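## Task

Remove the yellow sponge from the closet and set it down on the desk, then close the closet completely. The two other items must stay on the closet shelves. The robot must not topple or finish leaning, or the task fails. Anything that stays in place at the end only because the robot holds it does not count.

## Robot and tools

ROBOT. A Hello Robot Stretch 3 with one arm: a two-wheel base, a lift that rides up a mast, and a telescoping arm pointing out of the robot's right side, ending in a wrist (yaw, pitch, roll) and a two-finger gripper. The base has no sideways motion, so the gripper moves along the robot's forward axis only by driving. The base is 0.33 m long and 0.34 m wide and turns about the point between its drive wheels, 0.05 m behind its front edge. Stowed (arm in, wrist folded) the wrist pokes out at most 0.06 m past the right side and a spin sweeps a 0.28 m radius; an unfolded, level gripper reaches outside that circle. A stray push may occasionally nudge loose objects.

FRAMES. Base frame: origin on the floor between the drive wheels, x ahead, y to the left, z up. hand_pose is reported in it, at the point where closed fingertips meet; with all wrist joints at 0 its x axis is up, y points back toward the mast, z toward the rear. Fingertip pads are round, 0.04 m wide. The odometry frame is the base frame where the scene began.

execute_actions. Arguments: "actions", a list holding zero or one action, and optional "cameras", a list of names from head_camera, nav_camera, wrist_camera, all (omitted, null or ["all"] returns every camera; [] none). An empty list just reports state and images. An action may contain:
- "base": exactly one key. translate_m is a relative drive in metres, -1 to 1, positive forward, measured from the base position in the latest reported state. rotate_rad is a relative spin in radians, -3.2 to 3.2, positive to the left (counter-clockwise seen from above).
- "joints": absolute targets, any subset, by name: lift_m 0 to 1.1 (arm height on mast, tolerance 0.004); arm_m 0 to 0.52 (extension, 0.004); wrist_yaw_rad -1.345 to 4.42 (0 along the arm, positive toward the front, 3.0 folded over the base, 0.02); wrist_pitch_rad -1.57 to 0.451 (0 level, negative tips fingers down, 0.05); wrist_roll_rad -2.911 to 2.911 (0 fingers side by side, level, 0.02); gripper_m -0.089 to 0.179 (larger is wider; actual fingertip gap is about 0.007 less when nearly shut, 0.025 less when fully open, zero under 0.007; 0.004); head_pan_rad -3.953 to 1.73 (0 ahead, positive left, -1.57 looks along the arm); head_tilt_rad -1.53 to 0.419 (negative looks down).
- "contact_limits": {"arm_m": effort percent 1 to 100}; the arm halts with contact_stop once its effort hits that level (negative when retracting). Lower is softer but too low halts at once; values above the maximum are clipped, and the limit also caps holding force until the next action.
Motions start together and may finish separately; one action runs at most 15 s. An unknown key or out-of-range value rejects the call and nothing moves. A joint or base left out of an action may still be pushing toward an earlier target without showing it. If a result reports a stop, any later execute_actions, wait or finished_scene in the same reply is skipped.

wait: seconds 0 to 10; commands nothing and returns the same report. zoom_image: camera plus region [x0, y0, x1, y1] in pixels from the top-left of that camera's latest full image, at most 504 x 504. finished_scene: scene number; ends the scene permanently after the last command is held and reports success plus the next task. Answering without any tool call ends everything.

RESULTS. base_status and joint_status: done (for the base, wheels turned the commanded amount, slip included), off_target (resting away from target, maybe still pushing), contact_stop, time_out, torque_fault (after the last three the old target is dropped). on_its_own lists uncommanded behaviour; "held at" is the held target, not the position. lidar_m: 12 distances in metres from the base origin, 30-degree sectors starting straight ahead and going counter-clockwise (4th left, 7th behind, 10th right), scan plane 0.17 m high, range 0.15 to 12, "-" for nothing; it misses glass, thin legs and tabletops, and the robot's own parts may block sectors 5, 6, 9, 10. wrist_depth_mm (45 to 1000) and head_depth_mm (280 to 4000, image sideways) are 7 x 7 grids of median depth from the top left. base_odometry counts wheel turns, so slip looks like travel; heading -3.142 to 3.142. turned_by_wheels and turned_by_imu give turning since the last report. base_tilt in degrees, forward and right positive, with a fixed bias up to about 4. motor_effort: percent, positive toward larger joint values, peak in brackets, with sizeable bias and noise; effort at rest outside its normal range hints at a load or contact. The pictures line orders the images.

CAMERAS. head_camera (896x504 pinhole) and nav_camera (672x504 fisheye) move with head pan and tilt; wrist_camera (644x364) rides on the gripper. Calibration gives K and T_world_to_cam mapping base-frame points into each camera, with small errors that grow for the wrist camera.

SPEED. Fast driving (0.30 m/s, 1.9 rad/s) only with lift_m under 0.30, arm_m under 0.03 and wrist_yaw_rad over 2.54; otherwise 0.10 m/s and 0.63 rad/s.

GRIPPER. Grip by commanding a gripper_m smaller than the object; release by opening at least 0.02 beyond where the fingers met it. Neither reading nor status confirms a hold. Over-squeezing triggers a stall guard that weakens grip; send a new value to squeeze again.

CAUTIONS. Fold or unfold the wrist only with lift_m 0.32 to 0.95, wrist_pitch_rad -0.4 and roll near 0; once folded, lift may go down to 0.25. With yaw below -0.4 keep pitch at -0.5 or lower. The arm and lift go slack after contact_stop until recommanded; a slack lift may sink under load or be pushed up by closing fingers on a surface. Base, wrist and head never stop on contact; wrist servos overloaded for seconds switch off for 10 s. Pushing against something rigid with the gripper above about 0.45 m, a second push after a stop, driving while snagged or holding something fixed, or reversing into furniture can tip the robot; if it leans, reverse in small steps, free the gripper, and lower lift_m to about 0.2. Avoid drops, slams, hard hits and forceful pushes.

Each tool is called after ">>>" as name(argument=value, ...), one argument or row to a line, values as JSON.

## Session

>>> execute_actions(
  actions=[],
)

Scene clock: 0.00 s.
base_odometry: x=+0.000 y=+0.000 heading=+0.000 (m, m, rad; odometry frame)
turned_by_wheels: +0.000 (rad since the last result)
turned_by_imu: +0.000 (rad since the last result)
base_tilt: forward=-2.0 right=+1.9 (deg)
lidar_m: 1.97 2.57 2.58 2.69 2.40 2.14 1.32 1.20 1.20 1.44 1.61 1.69
head_depth_mm: 1660 1798 1817 1828 1824 1844 1837 / 1665 1956 1990 2001 1966 1972 1984 / 1795 2640 3286 3229 3305 3246 2314 / 1867 2822 3382 3341 3244 3211 2326 / 1870 2764 3082 3038 3051 3020 2316 / 1874 2736 2815 2822 2780 2754 2368 / 1862 2531 2605 2595 2585 2589 2367
base_status: not commanded
joint_positions: lift_m=+0.397 arm_m=-0.002 wrist_yaw_rad=+2.907 wrist_pitch_rad=-0.523 wrist_roll_rad=+0.018 gripper_m=+0.037 head_pan_rad=+0.007 head_tilt_rad=-0.023
joint_status: not commanded
motor_effort: left_wheel=+1 right_wheel=+0 lift_m=+26 arm_m=+0 wrist_yaw_rad=+0 wrist_pitch_rad=+5 wrist_roll_rad=+0 gripper_m=+0 head_pan_rad=+0 head_tilt_rad=+1 (%)
hand_pose: x=+0.0276 y=+0.0612 z=+0.3873 quat_wxyz=(+0.263, +0.705, +0.099, +0.651) (m; base frame)
wrist_depth_mm: - - - - - - - / - - - - - - - / 884 - 914 905 930 971 975 / 742 - 768 778 793 794 800 / 637 635 - 661 667 670 681 / 554 560 - 567 572 576 583 / 494 - - 513 502 512 514
pictures: head_camera (sideways: a quarter turn clockwise sets it upright), nav_camera (sideways: a quarter turn counterclockwise sets it upright), wrist_camera
camera_calibration (this result's frames):
head_camera: T_world_to_cam=[[-0.00586284, 0.0136059, -0.99989, 1.32513], [-0.0484689, 0.998728, 0.0138743, -0.01116], [0.998807, 0.0485449, -0.00519592, -0.034663], [0, 0, 0, 1]] pos_world=[0.0418497, -0.00520109, 1.32496]
nav_camera: T_world_to_cam=[[0.0545194, 0.0230971, 0.998246, -1.2576], [0.056437, -0.998206, 0.0200139, 0.0283914], [0.996916, 0.0552469, -0.0557251, 0.0229814], [0, 0, 0, 1]] pos_world=[0.0440509, 0.0561178, 1.25611]
wrist_camera: T_world_to_cam=[[0.969569, -0.244793, 0.00360283, -0.0165965], [-0.158518, -0.638935, -0.752751, 0.360311], [0.18657, 0.729273, -0.658295, 0.367178], [0, 0, 0, 1]] pos_world=[0.00470289, -0.0416208, 0.512996]
Images, in order (width x height): head_camera 896x504, nav_camera 672x504, wrist_camera 644x364.

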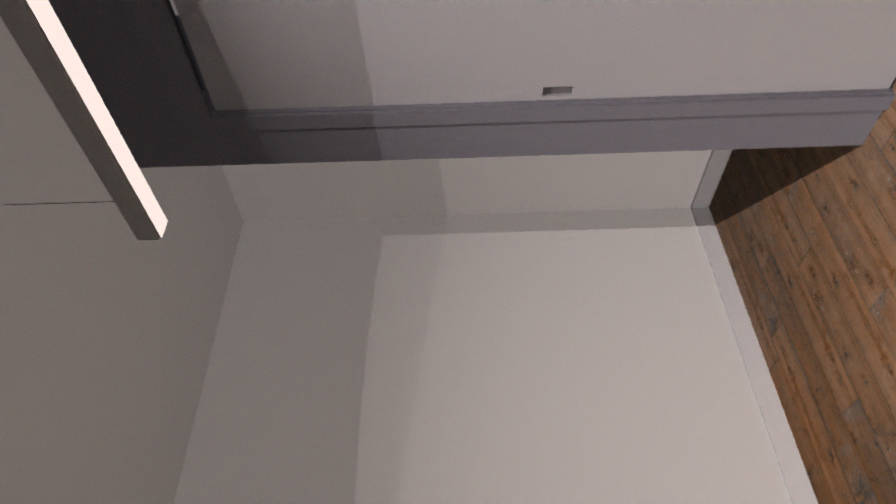

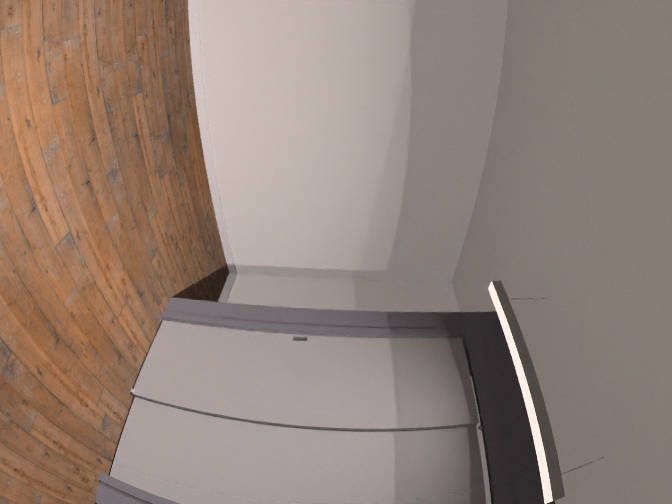

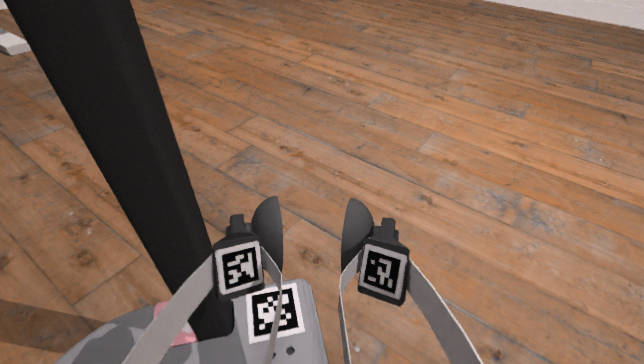

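>>> execute_actions(
  actions=[
    {"base":{"rotate_rad":-0.6},"joints":{"head_tilt_rad":-0.35,"lift_m":0.28,"wrist_pitch_rad":-0.4}},
  ],
  cameras=["head_camera","nav_camera"],
)

Scene clock: 2.33 s.
base_odometry: x=+0.000 y=+0.000 heading=-0.600 (m, m, rad; odometry frame)
turned_by_wheels: -0.600 (rad since the last result)
turned_by_imu: -0.609 (rad since the last result)
base_tilt: forward=-2.1 right=+1.8 (deg)
lidar_m: 1.60 1.88 2.57 2.57 2.81 1.99 2.14 1.38 1.20 1.20 1.38 1.62
head_depth_mm: 1337 1403 1493 1602 1724 1771 1500 / 1409 1482 1564 1640 1737 1818 1499 / 1462 1534 1650 1736 1867 1933 1508 / 1499 1586 1686 1791 1925 1937 1522 / 1544 1619 1716 1827 1949 1953 1528 / 1552 1648 1749 1874 2020 1967 1536 / 1583 1680 1802 1934 2084 1978 1549
base_status: done
joint_positions: lift_m=+0.280 arm_m=-0.002 wrist_yaw_rad=+2.907 wrist_pitch_rad=-0.423 wrist_roll_rad=+0.018 gripper_m=+0.037 head_pan_rad=+0.007 head_tilt_rad=-0.346
joint_status: all done
motor_effort: left_wheel=+3(9) right_wheel=-2(9) lift_m=+21(25) arm_m=+0(0) wrist_yaw_rad=+1(1) wrist_pitch_rad=+9(8) wrist_roll_rad=+0(0) gripper_m=+0(0) head_pan_rad=+0(1) head_tilt_rad=+0(19) (%)
hand_pose: x=+0.0307 y=+0.0746 z=+0.2918 quat_wxyz=(+0.229, +0.710, +0.065, +0.663) (m; base frame)
wrist_depth_mm: - - - - - - - / - - - - - - - / 831 - 871 880 901 922 939 / 661 - 681 691 701 712 730 / 538 - 571 571 581 581 586 / 474 - - 468 489 484 488 / - - - 417 422 423 424
pictures: head_camera (sideways: a quarter turn clockwise sets it upright), nav_camera (sideways: a quarter turn counterclockwise sets it upright)
camera_calibration (this result's frames):
head_camera: T_world_to_cam=[[-0.323548, 0.0113605, -0.946143, 1.25668], [-0.0419114, 0.998774, 0.0263247, -0.0274005], [0.945283, 0.0481715, -0.322676, 0.378918], [0, 0, 0, 1]] pos_world=[0.0472646, -0.00516264, 1.31199]
nav_camera: T_world_to_cam=[[0.369142, 0.0253211, 0.929028, -1.169], [0.0602428, -0.998178, 0.00326885, 0.0501733], [0.927418, 0.0547606, -0.369995, 0.43246], [0, 0, 0, 1]] pos_world=[0.0274337, 0.0560006, 1.24588]
Images, in order (width x height): head_camera 896x504, nav_camera 672x504.

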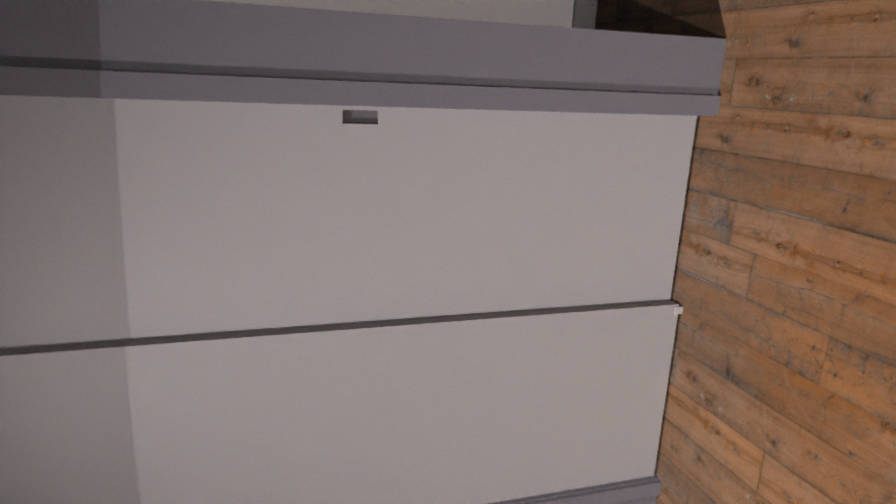

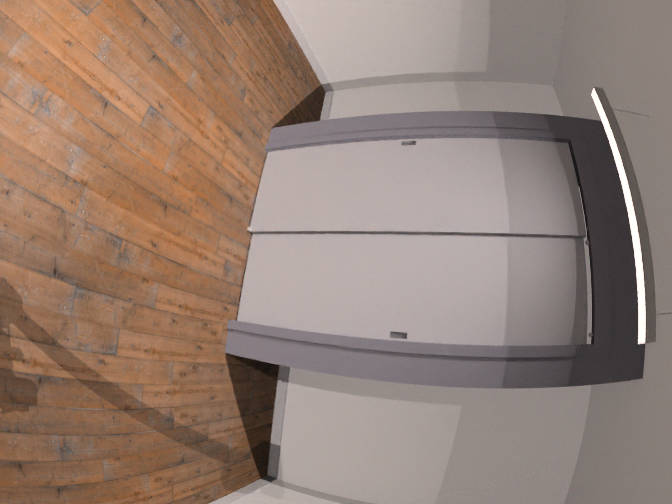

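>>> execute_actions(
  actions=[
    {"base":{"rotate_rad":-0.04}},
  ],
  cameras=[],
)

>>> execute_actions(
  actions=[
    {"base":{"translate_m":1.0}},
  ],
  cameras=[],
)

>>> execute_actions(
  actions=[
    {"base":{"translate_m":0.14},"joints":{"lift_m":0.55,"head_pan_rad":-1.57,"head_tilt_rad":-0.5,"gripper_m":0,"wrist_roll_rad":0}},
  ],
  cameras=[],
)

>>> execute_actions(
  actions=[
    {"base":{"rotate_rad":1.32},"joints":{"lift_m":0.93}},
  ],
  cameras=["head_camera"],
)

>>> execute_actions(
  actions=[
    {"joints":{"wrist_yaw_rad":-0.17}},
  ],
  cameras=[],
)

>>> execute_actions(
  actions=[
    {"joints":{"wrist_pitch_rad":0}},
  ],
  cameras=["head_camera","wrist_camera"],
)

Scene clock: 3.87 s.
base_odometry: x=+0.000 y=+0.000 heading=-0.640 (m, m, rad; odometry frame)
turned_by_wheels: -0.040 (rad since the last result)
turned_by_imu: -0.040 (rad since the last result)
base_tilt: forward=-2.0 right=+1.8 (deg)
lidar_m: 1.61 1.84 2.57 2.57 2.88 1.99 2.14 1.42 1.20 1.19 1.34 1.63
head_depth_mm: 1360 1455 2166 2286 2407 1819 1495 / 1359 1445 1528 1625 1726 1821 1504 / 1457 1546 1630 1732 1850 1925 1515 / 1482 1574 1679 1789 1904 1932 1515 / 1534 1611 1725 1823 1939 1925 1524 / 1528 1618 1706 1838 1952 1950 1539 / 1560 1643 1749 1885 2004 1986 1542
base_status: done
joint_positions: lift_m=+0.280 arm_m=-0.002 wrist_yaw_rad=+2.907 wrist_pitch_rad=-0.423 wrist_roll_rad=+0.018 gripper_m=+0.037 head_pan_rad=+0.007 head_tilt_rad=-0.346
joint_status: not commanded
motor_effort: left_wheel=+3(11) right_wheel=-2(8) lift_m=+21(21) arm_m=+0(0) wrist_yaw_rad=+0(0) wrist_pitch_rad=+9(9) wrist_roll_rad=+0(0) gripper_m=+0(0) head_pan_rad=-1(0) head_tilt_rad=-1(0) (%)
hand_pose: x=+0.0308 y=+0.0746 z=+0.2918 quat_wxyz=(+0.229, +0.710, +0.065, +0.663) (m; base frame)
wrist_depth_mm: - - - - - - - / - - - - - - - / 831 - 848 888 890 930 946 / 655 - 678 685 691 705 733 / 541 - 576 564 583 578 587 / 469 - - 466 485 487 497 / - - - 417 416 422 426
pictures: none
No camera images: the call's "cameras" was empty. Leave "cameras" out to get every camera's image.

Scene clock: 8.87 s.
base_odometry: x=+0.802 y=-0.597 heading=-0.640 (m, m, rad; odometry frame)
turned_by_wheels: +0.000 (rad since the last result)
turned_by_imu: +0.002 (rad since the last result)
base_tilt: forward=-2.0 right=+1.8 (deg)
lidar_m: 0.70 0.79 1.20 2.36 2.66 3.40 2.96 1.68 1.40 1.40 1.57 0.63
head_depth_mm: 550 581 615 651 693 740 788 / 563 594 629 668 712 759 816 / 575 608 646 686 732 787 846 / 590 623 661 704 754 808 874 / 602 640 679 724 777 838 906 / 618 653 697 744 802 866 937 / 632 671 717 767 816 861 921
base_status: done
joint_positions: lift_m=+0.280 arm_m=-0.002 wrist_yaw_rad=+2.907 wrist_pitch_rad=-0.423 wrist_roll_rad=+0.018 gripper_m=+0.037 head_pan_rad=+0.007 head_tilt_rad=-0.347
joint_status: not commanded
motor_effort: left_wheel=+3(12) right_wheel=-3(6) lift_m=+21(21) arm_m=+0(0) wrist_yaw_rad=+0(0) wrist_pitch_rad=+9(9) wrist_roll_rad=+0(0) gripper_m=+0(0) head_pan_rad=+0(0) head_tilt_rad=-2(1) (%)
hand_pose: x=+0.0308 y=+0.0747 z=+0.2919 quat_wxyz=(+0.229, +0.710, +0.065, +0.663) (m; base frame)
wrist_depth_mm: - - - - - - 724 / - - - - - - 725 / 824 - 871 875 904 903 716 / 641 - 674 689 699 716 691 / 549 - 570 560 572 576 590 / 473 - - 468 486 490 491 / - - - 419 419 425 425
pictures: none
No camera images: the call's "cameras" was empty. Leave "cameras" out to get every camera's image.

Scene clock: 12.17 s.
base_odometry: x=+0.915 y=-0.680 heading=-0.640 (m, m, rad; odometry frame)
turned_by_wheels: +0.000 (rad since the last result)
turned_by_imu: +0.001 (rad since the last result)
base_tilt: forward=-1.9 right=+1.8 (deg)
lidar_m: 0.56 0.63 0.95 2.33 2.63 3.53 3.20 1.71 1.44 1.43 0.60 0.51
head_depth_mm: 1153 1251 1345 1477 1626 1615 1326 / 1182 1266 1377 1503 1680 1613 1337 / 1204 1305 1418 1570 1730 1634 1335 / 1238 1341 1462 1613 1793 1647 1358 / 1260 1375 1506 1661 1848 1659 1353 / 1296 1414 1542 1716 1927 1673 1356 / 1324 1441 1581 1770 1939 1677 1366
base_status: done
joint_positions: lift_m=+0.550 arm_m=-0.002 wrist_yaw_rad=+2.907 wrist_pitch_rad=-0.422 wrist_roll_rad=+0.004 gripper_m=+0.000 head_pan_rad=-1.563 head_tilt_rad=-0.495
joint_status: all done
motor_effort: left_wheel=+3(12) right_wheel=-2(6) lift_m=+30(33) arm_m=+0(0) wrist_yaw_rad=+0(0) wrist_pitch_rad=+9(8) wrist_roll_rad=-1(0) gripper_m=-2(80) head_pan_rad=-3(33) head_tilt_rad=-3(16) (%)
hand_pose: x=+0.0308 y=+0.0747 z=+0.5615 quat_wxyz=(+0.229, +0.705, +0.066, +0.668) (m; base frame)
wrist_depth_mm: - - - - - 842 566 / - - - - - 850 567 / - - - - - 831 568 / - - - - - 827 609 / 891 - 939 - 963 828 609 / 759 777 772 766 799 790 607 / 660 678 680 694 722 708 607
pictures: none
No camera images: the call's "cameras" was empty. Leave "cameras" out to get every camera's image.

Scene clock: 16.47 s.
base_odometry: x=+0.915 y=-0.680 heading=+0.680 (m, m, rad; odometry frame)
turned_by_wheels: +1.320 (rad since the last result)
turned_by_imu: +1.342 (rad since the last result)
base_tilt: forward=-1.9 right=+1.9 (deg)
lidar_m: 2.33 2.40 3.20 3.08 2.12 1.50 1.43 1.47 0.51 0.51 0.58 0.71
head_depth_mm: 395 421 456 494 548 613 - / 448 484 519 570 621 683 - / 448 483 527 578 640 716 - / 446 483 527 576 637 717 - / 446 482 525 574 637 717 778 / 445 480 524 575 634 713 809 / 445 480 523 573 633 710 806
base_status: done
joint_positions: lift_m=+0.930 arm_m=-0.002 wrist_yaw_rad=+2.907 wrist_pitch_rad=-0.422 wrist_roll_rad=+0.004 gripper_m=+0.000 head_pan_rad=-1.563 head_tilt_rad=-0.495
joint_status: all done
motor_effort: left_wheel=-2(7) right_wheel=+4(8) lift_m=+30(31) arm_m=+0(0) wrist_yaw_rad=+0(1) wrist_pitch_rad=+8(9) wrist_roll_rad=-1(1) gripper_m=-3(2) head_pan_rad=-3(3) head_tilt_rad=-2(2) (%)
hand_pose: x=+0.0308 y=+0.0747 z=+0.9415 quat_wxyz=(+0.228, +0.705, +0.066, +0.668) (m; base frame)
wrist_depth_mm: - - - - - - - / - - - - - - - / - - - - - - - / - - - - - - - / - - - - - - - / - - - - - - - / - - - - - - -
pictures: head_camera (sideways: a quarter turn clockwise sets it upright)
camera_calibration (this result's frames):
head_camera: T_world_to_cam=[[0.0100452, 0.459814, -0.887959, 1.17872], [0.998776, 0.0384041, 0.0311857, -0.0400716], [0.0484408, -0.887185, -0.458865, 0.561616], [0, 0, 0, 1]] pos_world=[0.000976957, -0.0421952, 1.30561]
Images, in order (width x height): head_camera 896x504.

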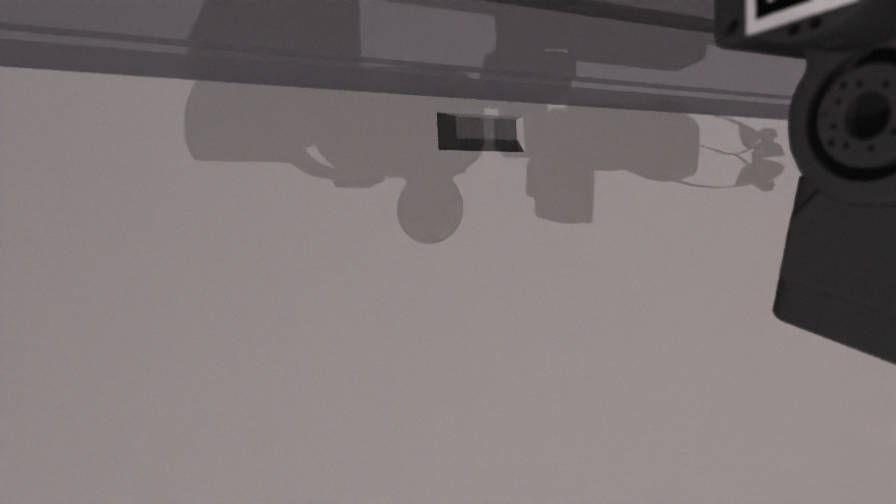

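Scene clock: 19.00 s.
base_odometry: x=+0.915 y=-0.680 heading=+0.680 (m, m, rad; odometry frame)
turned_by_wheels: +0.000 (rad since the last result)
turned_by_imu: +0.001 (rad since the last result)
base_tilt: forward=-2.0 right=+1.8 (deg)
lidar_m: 2.33 2.39 3.19 3.11 2.11 1.50 1.43 1.47 0.51 0.51 0.58 0.71
head_depth_mm: 395 421 455 494 549 602 - / 448 485 522 567 619 671 - / 447 484 527 578 641 693 - / 446 482 525 576 639 715 813 / 445 483 523 574 638 714 812 / 446 481 522 575 636 713 810 / 445 480 522 572 633 709 807
base_status: not commanded
joint_positions: lift_m=+0.930 arm_m=-0.002 wrist_yaw_rad=-0.169 wrist_pitch_rad=-0.422 wrist_roll_rad=+0.002 gripper_m=+0.000 head_pan_rad=-1.563 head_tilt_rad=-0.495
joint_status: all done
motor_effort: left_wheel=-2(2) right_wheel=+4(4) lift_m=+30(30) arm_m=+0(0) wrist_yaw_rad=-1(1) wrist_pitch_rad=+9(9) wrist_roll_rad=-1(1) gripper_m=-2(2) head_pan_rad=-3(3) head_tilt_rad=-2(2) (%)
hand_pose: x=-0.0591 y=-0.3637 z=+0.9415 quat_wxyz=(+0.676, +0.089, -0.702, -0.206) (m; base frame)
wrist_depth_mm: 259 268 282 296 237 265 - / 279 291 306 322 264 294 - / 304 319 340 351 298 331 - / 336 353 379 385 341 389 - / 373 396 423 - 398 - - / 419 454 485 539 486 - - / 488 521 595 583 588 - -
pictures: none
No camera images: the call's "cameras" was empty. Leave "cameras" out to get every camera's image.

Scene clock: 20.07 s.
base_odometry: x=+0.915 y=-0.680 heading=+0.680 (m, m, rad; odometry frame)
turned_by_wheels: +0.000 (rad since the last result)
turned_by_imu: +0.000 (rad since the last result)
base_tilt: forward=-2.0 right=+1.8 (deg)
lidar_m: 2.33 2.39 3.19 3.10 2.11 1.50 1.43 1.47 0.51 0.51 0.58 0.71
head_depth_mm: 395 421 455 494 548 613 - / 448 484 519 567 599 - - / 447 484 526 578 630 - - / 447 482 527 577 640 716 811 / 446 482 524 574 637 712 810 / 444 481 523 572 636 714 807 / 445 480 523 572 635 711 805
base_status: not commanded
joint_positions: lift_m=+0.930 arm_m=-0.002 wrist_yaw_rad=-0.169 wrist_pitch_rad=-0.027 wrist_roll_rad=+0.002 gripper_m=+0.000 head_pan_rad=-1.563 head_tilt_rad=-0.495
joint_status: all done
motor_effort: left_wheel=-2(2) right_wheel=+4(4) lift_m=+30(30) arm_m=+0(0) wrist_yaw_rad=-1(0) wrist_pitch_rad=+11(10) wrist_roll_rad=-1(1) gripper_m=-2(2) head_pan_rad=-3(3) head_tilt_rad=-1(2) (%)
hand_pose: x=-0.0644 y=-0.3949 z=+1.0374 quat_wxyz=(+0.703, -0.050, -0.706, -0.070) (m; base frame)
wrist_depth_mm: 259 269 283 294 243 272 - / 268 280 293 307 251 284 - / 276 289 304 320 262 300 - / 287 301 318 337 277 312 - / 297 311 330 - 291 329 - / 309 325 342 363 324 348 - / 320 338 365 372 318 368 -
pictures: head_camera (sideways: a quarter turn clockwise sets it upright), wrist_camera
camera_calibration (this result's frames):
head_camera: T_world_to_cam=[[0.0100452, 0.459814, -0.887959, 1.17872], [0.998776, 0.038404, 0.0311857, -0.0400716], [0.0484407, -0.887185, -0.458865, 0.561616], [0, 0, 0, 1]] pos_world=[0.000976952, -0.0421952, 1.30561]
wrist_camera: T_world_to_cam=[[-0.983594, 0.179897, 0.0134219, -0.00966033], [0.0269166, 0.219922, -0.975146, 1.12548], [-0.178378, -0.958786, -0.221156, 0.00139307], [0, 0, 0, 1]] pos_world=[-0.0395473, -0.244443, 1.09794]
Images, in order (width x height): head_camera 896x504, wrist_camera 644x364.

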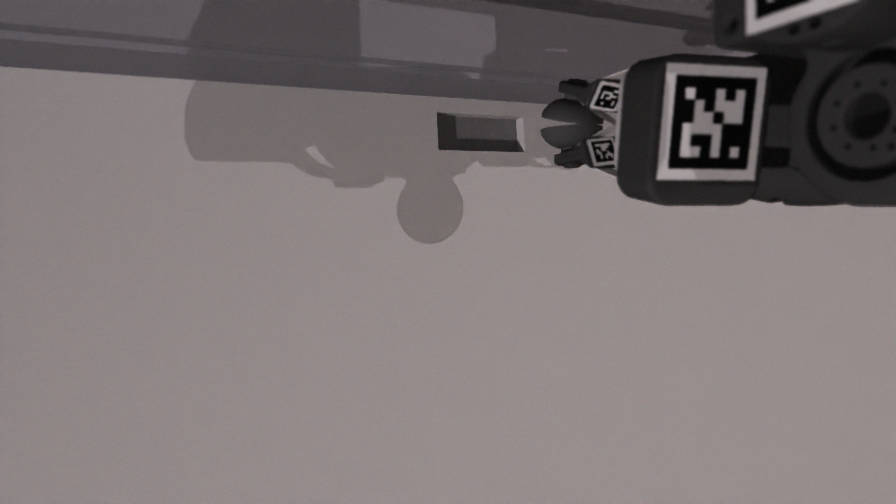

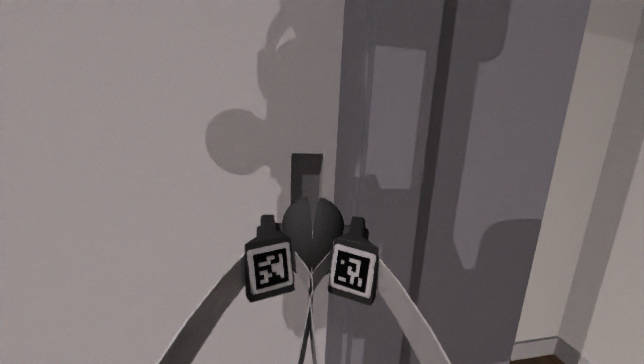

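>>> execute_actions(
  actions=[
    {"base":{"rotate_rad":0.03},"joints":{"lift_m":0.89}},
  ],
  cameras=[],
)

>>> execute_actions(
  actions=[
    {"base":{"translate_m":-0.036},"joints":{"arm_m":0.12}},
  ],
  cameras=["wrist_camera"],
)

Scene clock: 21.83 s.
base_odometry: x=+0.915 y=-0.680 heading=+0.710 (m, m, rad; odometry frame)
turned_by_wheels: +0.030 (rad since the last result)
turned_by_imu: +0.031 (rad since the last result)
base_tilt: forward=-2.0 right=+1.8 (deg)
lidar_m: 2.33 2.42 3.29 3.10 2.04 1.49 1.43 1.48 0.51 0.52 0.58 0.73
head_depth_mm: 425 435 463 496 542 607 670 / 445 482 523 578 618 - - / 446 483 525 577 638 703 - / 447 483 526 577 638 718 814 / 447 483 528 578 641 720 818 / 447 484 527 579 640 721 815 / 447 484 527 580 643 720 822
base_status: done
joint_positions: lift_m=+0.890 arm_m=-0.002 wrist_yaw_rad=-0.169 wrist_pitch_rad=-0.026 wrist_roll_rad=+0.002 gripper_m=+0.000 head_pan_rad=-1.563 head_tilt_rad=-0.495
joint_status: all done
motor_effort: left_wheel=-2(7) right_wheel=+4(7) lift_m=+21(31) arm_m=-1(0) wrist_yaw_rad=+0(1) wrist_pitch_rad=+10(10) wrist_roll_rad=-1(1) gripper_m=-2(1) head_pan_rad=-3(3) head_tilt_rad=-3(1) (%)
hand_pose: x=-0.0644 y=-0.3949 z=+0.9982 quat_wxyz=(+0.703, -0.050, -0.706, -0.069) (m; base frame)
wrist_depth_mm: 262 270 285 295 241 264 280 / 270 282 294 308 250 276 - / 280 291 306 319 260 287 - / 289 302 319 341 272 303 - / 302 313 332 - 286 319 - / 312 327 339 365 313 336 - / 325 341 365 380 310 355 -
pictures: none
No camera images: the call's "cameras" was empty. Leave "cameras" out to get every camera's image.

Scene clock: 24.00 s.
base_odometry: x=+0.887 y=-0.704 heading=+0.710 (m, m, rad; odometry frame)
turned_by_wheels: +0.000 (rad since the last result)
turned_by_imu: +0.000 (rad since the last result)
base_tilt: forward=-2.0 right=+1.8 (deg)
lidar_m: 2.37 2.45 3.34 3.07 2.00 1.45 1.40 1.44 0.50 0.50 0.58 0.73
head_depth_mm: 379 410 446 497 534 - - / 436 471 505 524 534 - - / 446 482 527 575 - - 843 / 446 482 525 578 639 716 814 / 447 484 526 579 640 717 818 / 447 485 527 580 641 720 819 / 449 484 528 580 643 726 819
base_status: done
joint_positions: lift_m=+0.890 arm_m=+0.120 wrist_yaw_rad=-0.170 wrist_pitch_rad=-0.026 wrist_roll_rad=+0.002 gripper_m=+0.000 head_pan_rad=-1.563 head_tilt_rad=-0.495
joint_status: all done
motor_effort: left_wheel=-2(6) right_wheel=+4(4) lift_m=+21(21) arm_m=+3(2) wrist_yaw_rad=+0(0) wrist_pitch_rad=+10(10) wrist_roll_rad=-1(1) gripper_m=-2(2) head_pan_rad=-3(3) head_tilt_rad=-2(2) (%)
hand_pose: x=-0.0646 y=-0.5166 z=+0.9982 quat_wxyz=(+0.703, -0.051, -0.706, -0.069) (m; base frame)
wrist_depth_mm: 161 167 175 182 130 124 146 / 167 173 181 189 130 129 153 / 173 179 189 201 132 136 161 / 178 186 196 213 138 142 169 / 186 193 203 - 144 150 178 / 194 202 210 224 149 173 188 / 201 211 225 234 158 184 200
pictures: wrist_camera
camera_calibration (this result's frames):
wrist_camera: T_world_to_cam=[[-0.983408, 0.18091, 0.0134029, 0.0130608], [0.0268807, 0.218391, -0.975491, 1.11361], [-0.179404, -0.958946, -0.21963, -0.125703], [0, 0, 0, 1]] pos_world=[-0.0396419, -0.366106, 1.05853]
Images, in order (width x height): wrist_camera 644x364.

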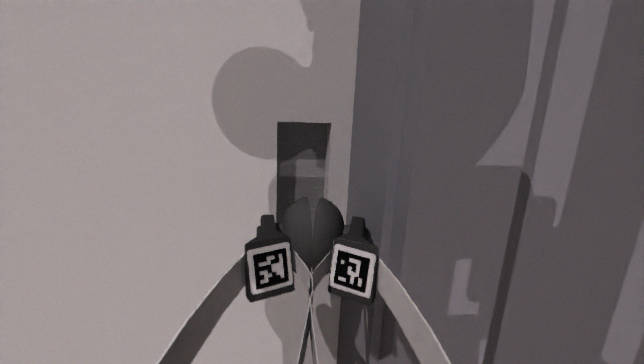

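>>> execute_actions(
  actions=[
    {"joints":{"arm_m":0.19},"contact_limits":{"arm_m":9}},
  ],
  cameras=["wrist_camera"],
)

Scene clock: 25.67 s.
base_odometry: x=+0.887 y=-0.704 heading=+0.710 (m, m, rad; odometry frame)
turned_by_wheels: +0.000 (rad since the last result)
turned_by_imu: +0.001 (rad since the last result)
base_tilt: forward=-2.0 right=+1.9 (deg)
lidar_m: 2.37 2.45 3.33 3.09 1.99 1.45 1.40 1.44 0.50 0.50 0.58 0.73
head_depth_mm: 379 410 447 496 - - 725 / 438 472 506 522 - - 720 / 447 483 525 570 - - 821 / 448 483 527 578 643 721 821 / 448 485 528 579 644 721 823 / 449 486 528 581 645 724 821 / 449 485 530 581 645 725 823
base_status: not commanded
joint_positions: lift_m=+0.890 arm_m=+0.156 wrist_yaw_rad=-0.169 wrist_pitch_rad=-0.028 wrist_roll_rad=+0.002 gripper_m=+0.000 head_pan_rad=-1.563 head_tilt_rad=-0.495
joint_status: arm_m contact_stop (moved +0.036 of +0.070)
on_its_own: arm_m is slack since a contact_stop, until your next command for it (your +0.190 is given up)
motor_effort: left_wheel=-2(4) right_wheel=+2(4) lift_m=+22(22) arm_m=+0(7) wrist_yaw_rad=-1(2) wrist_pitch_rad=+11(13) wrist_roll_rad=-1(1) gripper_m=-2(2) head_pan_rad=-3(3) head_tilt_rad=-2(2) (%)
contact_limits: arm_m 9 (drawing in: default 24, maximum 40; extending or still: default 34, maximum 55)
hand_pose: x=-0.0643 y=-0.5528 z=+0.9977 quat_wxyz=(+0.703, -0.049, -0.706, -0.070) (m; base frame)
wrist_depth_mm: 133 138 144 151 120 88 91 / 138 143 150 157 121 91 96 / 142 148 155 169 121 95 101 / 148 154 162 180 121 99 106 / 153 160 168 - 121 104 129 / 160 167 173 188 120 110 137 / 166 174 186 194 133 116 146
pictures: wrist_camera
camera_calibration (this result's frames):
wrist_camera: T_world_to_cam=[[-0.983626, 0.179722, 0.0133845, 0.0192628], [0.0269781, 0.220269, -0.975066, 1.12163], [-0.178189, -0.95874, -0.221511, -0.15838], [0, 0, 0, 1]] pos_world=[-0.0395338, -0.402368, 1.05832]
Images, in order (width x height): wrist_camera 644x364.

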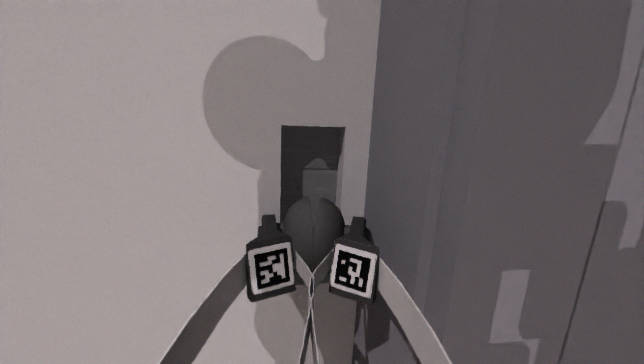

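>>> execute_actions(
  actions=[
    {"base":{"translate_m":0.1},"joints":{"arm_m":0.155,"head_pan_rad":-1.9}},
  ],
  cameras=["wrist_camera"],
)

>>> execute_actions(
  actions=[
    {"base":{"translate_m":0.12}},
  ],
)

Scene clock: 28.20 s.
base_odometry: x=+0.963 y=-0.639 heading=+0.710 (m, m, rad; odometry frame)
turned_by_wheels: +0.000 (rad since the last result)
turned_by_imu: +0.000 (rad since the last result)
base_tilt: forward=-2.0 right=+1.8 (deg)
lidar_m: 2.26 2.35 3.18 3.10 2.14 1.56 1.50 1.55 0.53 0.57 0.58 0.73
head_depth_mm: 459 499 548 608 683 1524 - / 440 475 522 576 642 - - / 423 459 501 551 582 - 795 / 507 559 886 1077 - - 1293 / 1020 1111 976 1196 - - 819 / 450 479 518 562 - 680 770 / 434 464 500 543 593 655 728
base_status: done
joint_positions: lift_m=+0.890 arm_m=+0.155 wrist_yaw_rad=-0.172 wrist_pitch_rad=-0.027 wrist_roll_rad=+0.002 gripper_m=+0.000 head_pan_rad=-1.893 head_tilt_rad=-0.495
joint_status: all done
motor_effort: left_wheel=-2(9) right_wheel=+4(27) lift_m=+21(22) arm_m=+0(1) wrist_yaw_rad=+2(30) wrist_pitch_rad=+10(11) wrist_roll_rad=-1(1) gripper_m=-2(5) head_pan_rad=-3(24) head_tilt_rad=-2(1) (%)
hand_pose: x=-0.0652 y=-0.5517 z=+0.9979 quat_wxyz=(+0.703, -0.051, -0.706, -0.070) (m; base frame)
wrist_depth_mm: 133 137 144 151 492 206 150 / 138 143 150 157 494 207 151 / 142 148 155 168 493 209 150 / 147 153 161 179 540 208 150 / 153 160 167 - 537 208 150 / 160 167 174 188 496 208 151 / 166 173 186 197 532 208 151
pictures: wrist_camera
camera_calibration (this result's frames):
wrist_camera: T_world_to_cam=[[-0.983016, 0.183034, 0.0133756, 0.0201126], [0.0275678, 0.219327, -0.975262, 1.12136], [-0.18144, -0.958329, -0.220648, -0.158329], [0, 0, 0, 1]] pos_world=[-0.0398697, -0.401357, 1.05842]
Images, in order (width x height): wrist_camera 644x364.

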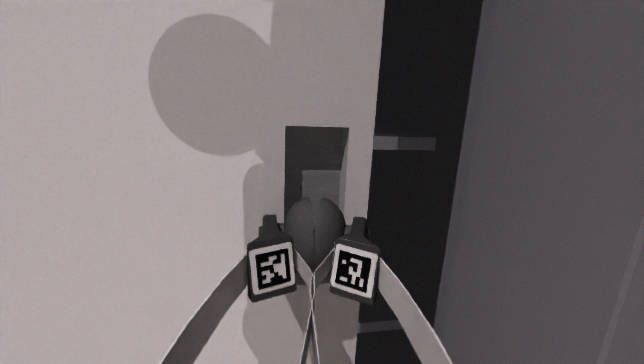

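Scene clock: 30.63 s.
base_odometry: x=+1.054 y=-0.561 heading=+0.710 (m, m, rad; odometry frame)
turned_by_wheels: +0.000 (rad since the last result)
turned_by_imu: +0.000 (rad since the last result)
base_tilt: forward=-2.0 right=+1.7 (deg)
lidar_m: 2.14 2.22 3.02 3.51 2.27 1.68 1.62 0.71 0.59 0.56 0.58 0.73
head_depth_mm: 461 494 533 589 667 758 - / 533 566 606 652 693 - - / 839 926 953 1106 1066 - 1310 / 1045 1155 1063 1307 - - 1309 / 1050 1133 897 607 - - 820 / 445 479 517 562 - 677 769 / 433 465 500 542 592 653 726
base_status: done
joint_positions: lift_m=+0.890 arm_m=+0.155 wrist_yaw_rad=-0.185 wrist_pitch_rad=-0.027 wrist_roll_rad=+0.002 gripper_m=+0.000 head_pan_rad=-1.893 head_tilt_rad=-0.495
joint_status: not commanded
motor_effort: left_wheel=-4(10) right_wheel=+8(26) lift_m=+22(21) arm_m=+0(1) wrist_yaw_rad=+11(29) wrist_pitch_rad=+10(10) wrist_roll_rad=-1(1) gripper_m=-3(4) head_pan_rad=-3(3) head_tilt_rad=-1(2) (%)
hand_pose: x=-0.0686 y=-0.5510 z=+0.9980 quat_wxyz=(+0.703, -0.056, -0.705, -0.075) (m; base frame)
wrist_depth_mm: 132 136 143 151 657 481 354 / 136 142 149 157 712 478 352 / 141 146 155 168 619 487 349 / 146 152 161 182 704 488 261 / 151 158 166 - 777 491 262 / 157 164 172 187 615 489 263 / 164 173 186 196 661 488 263
pictures: head_camera (sideways: a quarter turn clockwise sets it upright), nav_camera (sideways: a quarter turn counterclockwise sets it upright), wrist_camera
camera_calibration (this result's frames):
head_camera: T_world_to_cam=[[0.158695, 0.432397, -0.887609, 1.17736], [0.957335, -0.287289, 0.0312089, -0.039849], [-0.241506, -0.854692, -0.45954, 0.564263], [0, 0, 0, 1]] pos_world=[-0.0124187, -0.038262, 1.30558]
nav_camera: T_world_to_cam=[[-0.137756, -0.484507, 0.863873, -1.08091], [-0.964024, 0.265773, -0.00466677, 0.0667525], [-0.227333, -0.833437, -0.503688, 0.613473], [0, 0, 0, 1]] pos_world=[0.0549116, -0.0301583, 1.24308]
wrist_camera: T_world_to_cam=[[-0.980463, 0.196247, 0.0133748, 0.0241184], [0.0304735, 0.218718, -0.975312, 1.12128], [-0.194327, -0.95585, -0.220426, -0.158025], [0, 0, 0, 1]] pos_world=[-0.0412307, -0.401025, 1.05844]
Images, in order (width x height): head_camera 896x504, nav_camera 672x504, wrist_camera 644x364.

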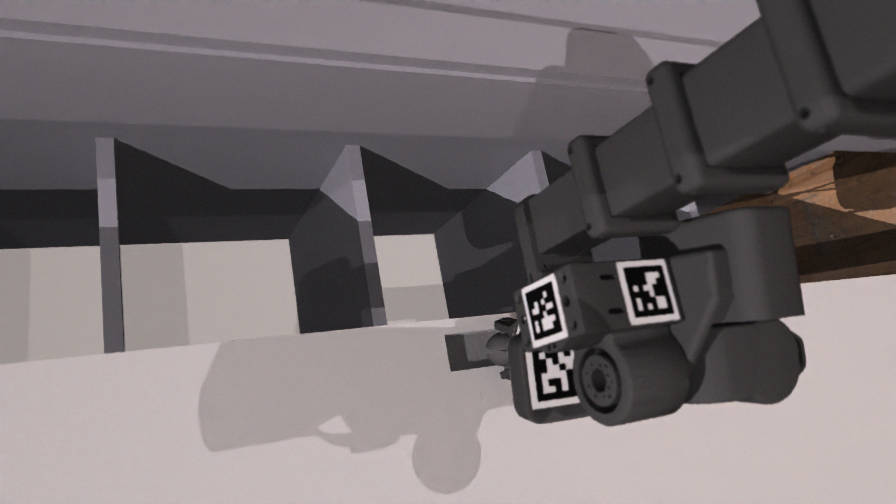

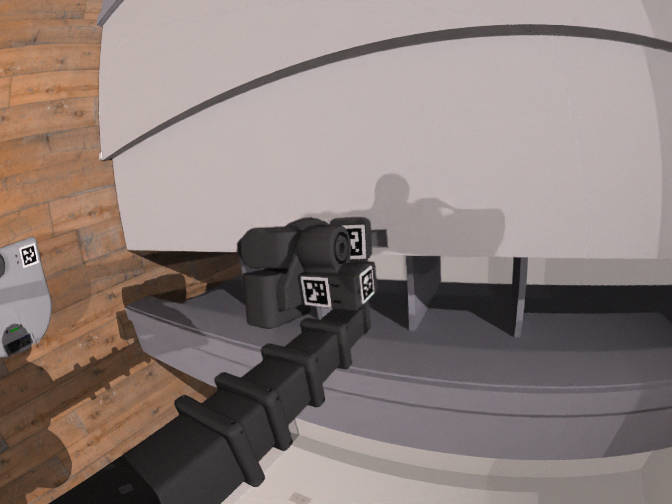

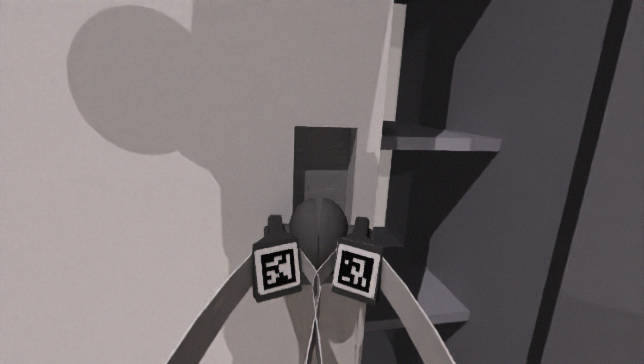

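>>> execute_actions(
  actions=[
    {"base":{"translate_m":0.17},"joints":{"head_pan_rad":-2.0,"head_tilt_rad":-0.6}},
  ],
)

Scene clock: 33.87 s.
base_odometry: x=+1.183 y=-0.450 heading=+0.709 (m, m, rad; odometry frame)
turned_by_wheels: +0.000 (rad since the last result)
turned_by_imu: +0.001 (rad since the last result)
base_tilt: forward=-2.1 right=+1.7 (deg)
lidar_m: 1.97 2.04 2.79 3.51 2.52 1.86 1.79 0.69 0.70 0.52 0.53 0.72
head_depth_mm: 619 655 701 757 846 944 - / 840 913 973 1083 1157 - - / 971 1058 1169 1201 1361 - 1229 / 1128 1197 1347 1186 - 1465 1263 / 1086 1161 1294 1199 - 1134 958 / 1039 1104 556 587 - 791 873 / 438 473 516 559 631 709 776
base_status: done
joint_positions: lift_m=+0.890 arm_m=+0.155 wrist_yaw_rad=-0.222 wrist_pitch_rad=-0.027 wrist_roll_rad=+0.002 gripper_m=+0.000 head_pan_rad=-1.993 head_tilt_rad=-0.593
joint_status: all done
on_its_own: wrist_yaw_rad is held at -0.213, not at your -0.170, by its stall guard, which is not easing now
motor_effort: left_wheel=-4(8) right_wheel=+6(23) lift_m=+22(22) arm_m=+3(3) wrist_yaw_rad=+7(25) wrist_pitch_rad=+10(11) wrist_roll_rad=-1(1) gripper_m=-3(4) head_pan_rad=-3(12) head_tilt_rad=-3(12) (%)
hand_pose: x=-0.0778 y=-0.5489 z=+0.9979 quat_wxyz=(+0.701, -0.069, -0.704, -0.088) (m; base frame)
wrist_depth_mm: 129 135 142 152 833 671 491 / 134 139 148 158 869 673 494 / 138 144 154 169 845 632 508 / 144 150 160 183 936 679 499 / 148 156 166 - 888 679 507 / 154 162 171 189 649 628 509 / 161 169 185 197 864 683 501
pictures: head_camera (sideways: a quarter turn clockwise sets it upright), nav_camera (sideways: a quarter turn counterclockwise sets it upright), wrist_camera
camera_calibration (this result's frames):
head_camera: T_world_to_cam=[[0.235491, 0.491121, -0.838656, 1.11305], [0.922594, -0.384269, 0.034031, -0.0433071], [-0.305556, -0.781753, -0.543597, 0.674024], [0, 0, 0, 1]] pos_world=[-0.0162062, -0.0363627, 1.30133]
nav_camera: T_world_to_cam=[[-0.218828, -0.542771, 0.810872, -1.01131], [-0.932409, 0.361271, -0.00980416, 0.0732471], [-0.287624, -0.75821, -0.585141, 0.719814], [0, 0, 0, 1]] pos_world=[0.0540287, -0.0296007, 1.24195]
wrist_camera: T_world_to_cam=[[-0.972527, 0.232401, 0.0134503, 0.0350101], [0.0385323, 0.217689, -0.975257, 1.12104], [-0.229579, -0.947946, -0.220664, -0.155979], [0, 0, 0, 1]] pos_world=[-0.0449576, -0.400035, 1.05841]
Images, in order (width x height): head_camera 896x504, nav_camera 672x504, wrist_camera 644x364.

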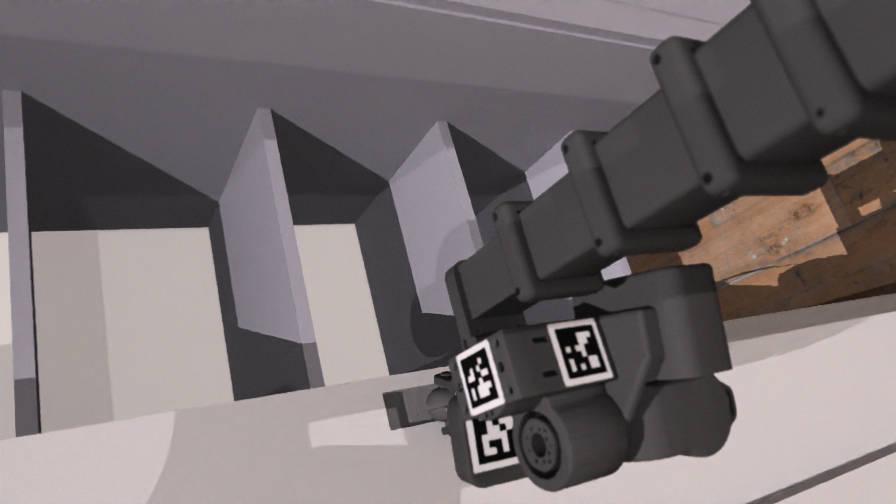

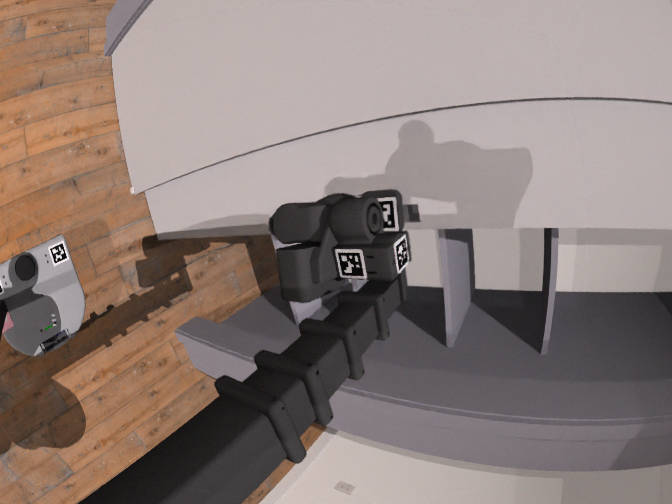

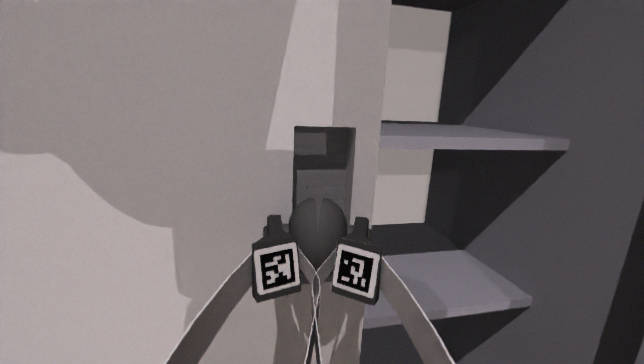

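>>> execute_actions(
  actions=[
    {"base":{"translate_m":-0.18},"joints":{"arm_m":0.154,"wrist_yaw_rad":-0.21}},
  ],
  cameras=["wrist_camera","head_camera"],
)

>>> execute_actions(
  actions=[
    {"base":{"translate_m":-0.18},"joints":{"head_pan_rad":-1.7}},
  ],
  cameras=["wrist_camera","head_camera"],
)

Scene clock: 37.40 s.
base_odometry: x=+1.047 y=-0.567 heading=+0.709 (m, m, rad; odometry frame)
turned_by_wheels: +0.000 (rad since the last result)
turned_by_imu: +0.000 (rad since the last result)
base_tilt: forward=-2.0 right=+1.9 (deg)
lidar_m: 2.16 2.22 3.05 3.10 2.26 1.67 1.61 0.71 0.58 0.56 0.58 0.73
head_depth_mm: 496 552 619 709 835 1479 - / 461 509 570 649 757 - - / 509 556 613 684 726 - 1141 / 809 916 980 1105 - 1440 1269 / 1023 1132 1278 1189 - 1398 998 / 1043 1115 841 592 - 800 873 / 445 476 518 559 634 715 814
base_status: done
joint_positions: lift_m=+0.890 arm_m=+0.154 wrist_yaw_rad=-0.205 wrist_pitch_rad=-0.028 wrist_roll_rad=+0.002 gripper_m=+0.000 head_pan_rad=-1.993 head_tilt_rad=-0.593
joint_status: all done
motor_effort: left_wheel=+0(9) right_wheel=+0(26) lift_m=+22(22) arm_m=+3(8) wrist_yaw_rad=-3(34) wrist_pitch_rad=+11(12) wrist_roll_rad=-1(1) gripper_m=-3(7) head_pan_rad=-3(3) head_tilt_rad=-3(3) (%)
hand_pose: x=-0.0736 y=-0.5488 z=+0.9976 quat_wxyz=(+0.702, -0.062, -0.705, -0.083) (m; base frame)
wrist_depth_mm: 132 137 144 152 711 459 335 / 136 141 150 159 718 456 246 / 140 147 155 170 613 456 249 / 145 152 162 183 715 462 249 / 151 158 167 - 725 463 249 / 157 165 173 191 605 462 249 / 164 171 186 201 630 465 249
pictures: head_camera (sideways: a quarter turn clockwise sets it upright), wrist_camera
camera_calibration (this result's frames):
head_camera: T_world_to_cam=[[0.235648, 0.491342, -0.838482, 1.11282], [0.922552, -0.384367, 0.0340397, -0.0433181], [-0.30556, -0.781565, -0.543864, 0.674371], [0, 0, 0, 1]] pos_world=[-0.0162096, -0.0363603, 1.30132]
wrist_camera: T_world_to_cam=[[-0.976347, 0.215789, 0.0134605, 0.0297211], [0.035062, 0.219458, -0.974992, 1.121], [-0.213346, -0.951459, -0.221833, -0.154522], [0, 0, 0, 1]] pos_world=[-0.0432532, -0.399447, 1.05829]
Images, in order (width x height): head_camera 896x504, wrist_camera 644x364.

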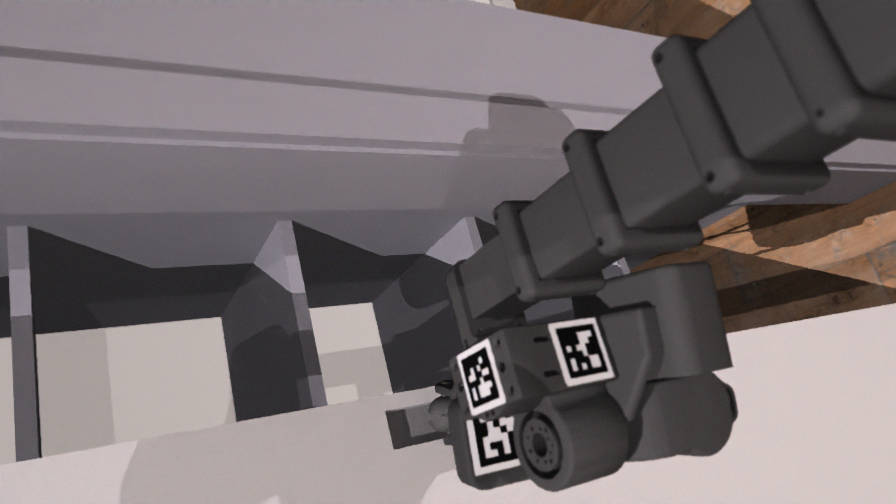

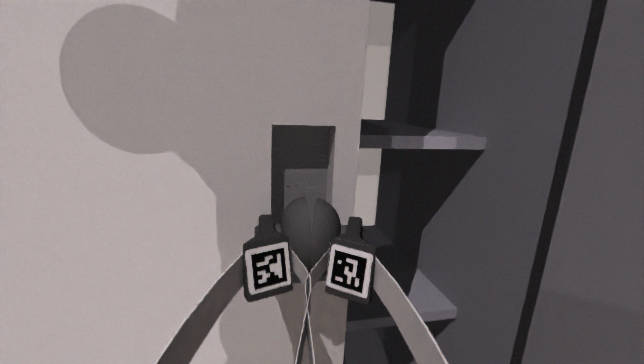

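Scene clock: 40.50 s.
base_odometry: x=+0.910 y=-0.684 heading=+0.709 (m, m, rad; odometry frame)
turned_by_wheels: +0.000 (rad since the last result)
turned_by_imu: +0.000 (rad since the last result)
base_tilt: forward=-2.0 right=+1.8 (deg)
lidar_m: 2.34 2.41 3.27 3.09 2.05 1.48 1.43 1.48 0.51 0.51 0.58 0.73
head_depth_mm: 409 455 506 570 - - 946 / 394 433 484 531 - 755 892 / 449 491 539 569 - 816 928 / 451 495 548 599 - 844 969 / 444 488 540 599 686 801 938 / 439 481 531 595 673 773 914 / 434 475 524 584 659 757 887
base_status: done
joint_positions: lift_m=+0.890 arm_m=+0.154 wrist_yaw_rad=-0.209 wrist_pitch_rad=-0.027 wrist_roll_rad=+0.002 gripper_m=+0.000 head_pan_rad=-1.707 head_tilt_rad=-0.593
joint_status: all done
motor_effort: left_wheel=-1(8) right_wheel=+2(23) lift_m=+22(21) arm_m=+3(5) wrist_yaw_rad=+0(30) wrist_pitch_rad=+10(11) wrist_roll_rad=-1(1) gripper_m=-2(6) head_pan_rad=+2(21) head_tilt_rad=-1(3) (%)
hand_pose: x=-0.0744 y=-0.5487 z=+0.9978 quat_wxyz=(+0.702, -0.064, -0.705, -0.083) (m; base frame)
wrist_depth_mm: 132 137 145 154 159 107 99 / 136 142 150 159 161 110 104 / 141 147 156 172 162 110 109 / 145 153 162 183 163 111 115 / 151 159 168 - 164 116 122 / 157 165 174 192 152 120 131 / 164 172 186 199 179 126 160
pictures: head_camera (sideways: a quarter turn clockwise sets it upright), wrist_camera
camera_calibration (this result's frames):
head_camera: T_world_to_cam=[[0.0875841, 0.537844, -0.838482, 1.11372], [0.99349, -0.108716, 0.0340397, -0.0437509], [-0.0728483, -0.836005, -0.543864, 0.672952], [0, 0, 0, 1]] pos_world=[-0.00505503, -0.0411747, 1.30132]
wrist_camera: T_world_to_cam=[[-0.975621, 0.219051, 0.0134496, 0.0307265], [0.03561, 0.218478, -0.975192, 1.12093], [-0.216555, -0.950939, -0.220952, -0.15536], [0, 0, 0, 1]] pos_world=[-0.043583, -0.399368, 1.05838]
Images, in order (width x height): head_camera 896x504, wrist_camera 644x364.

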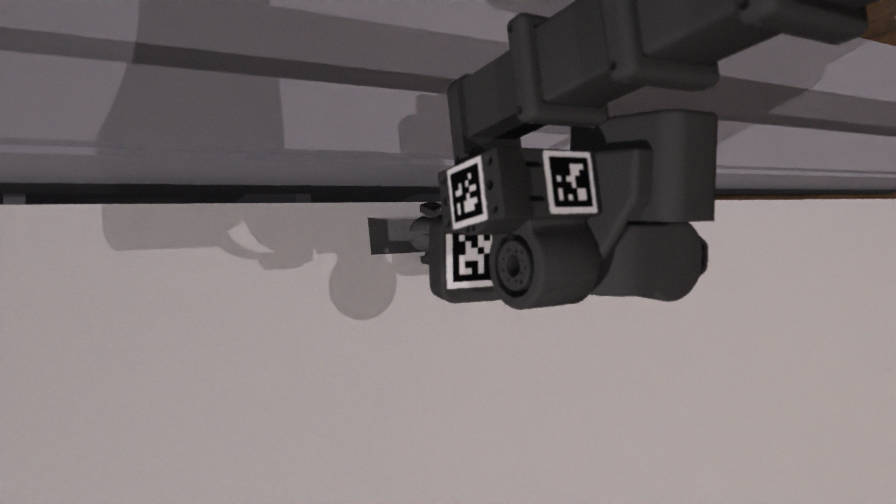

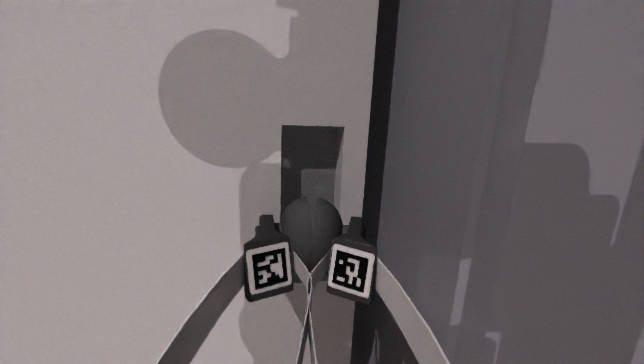

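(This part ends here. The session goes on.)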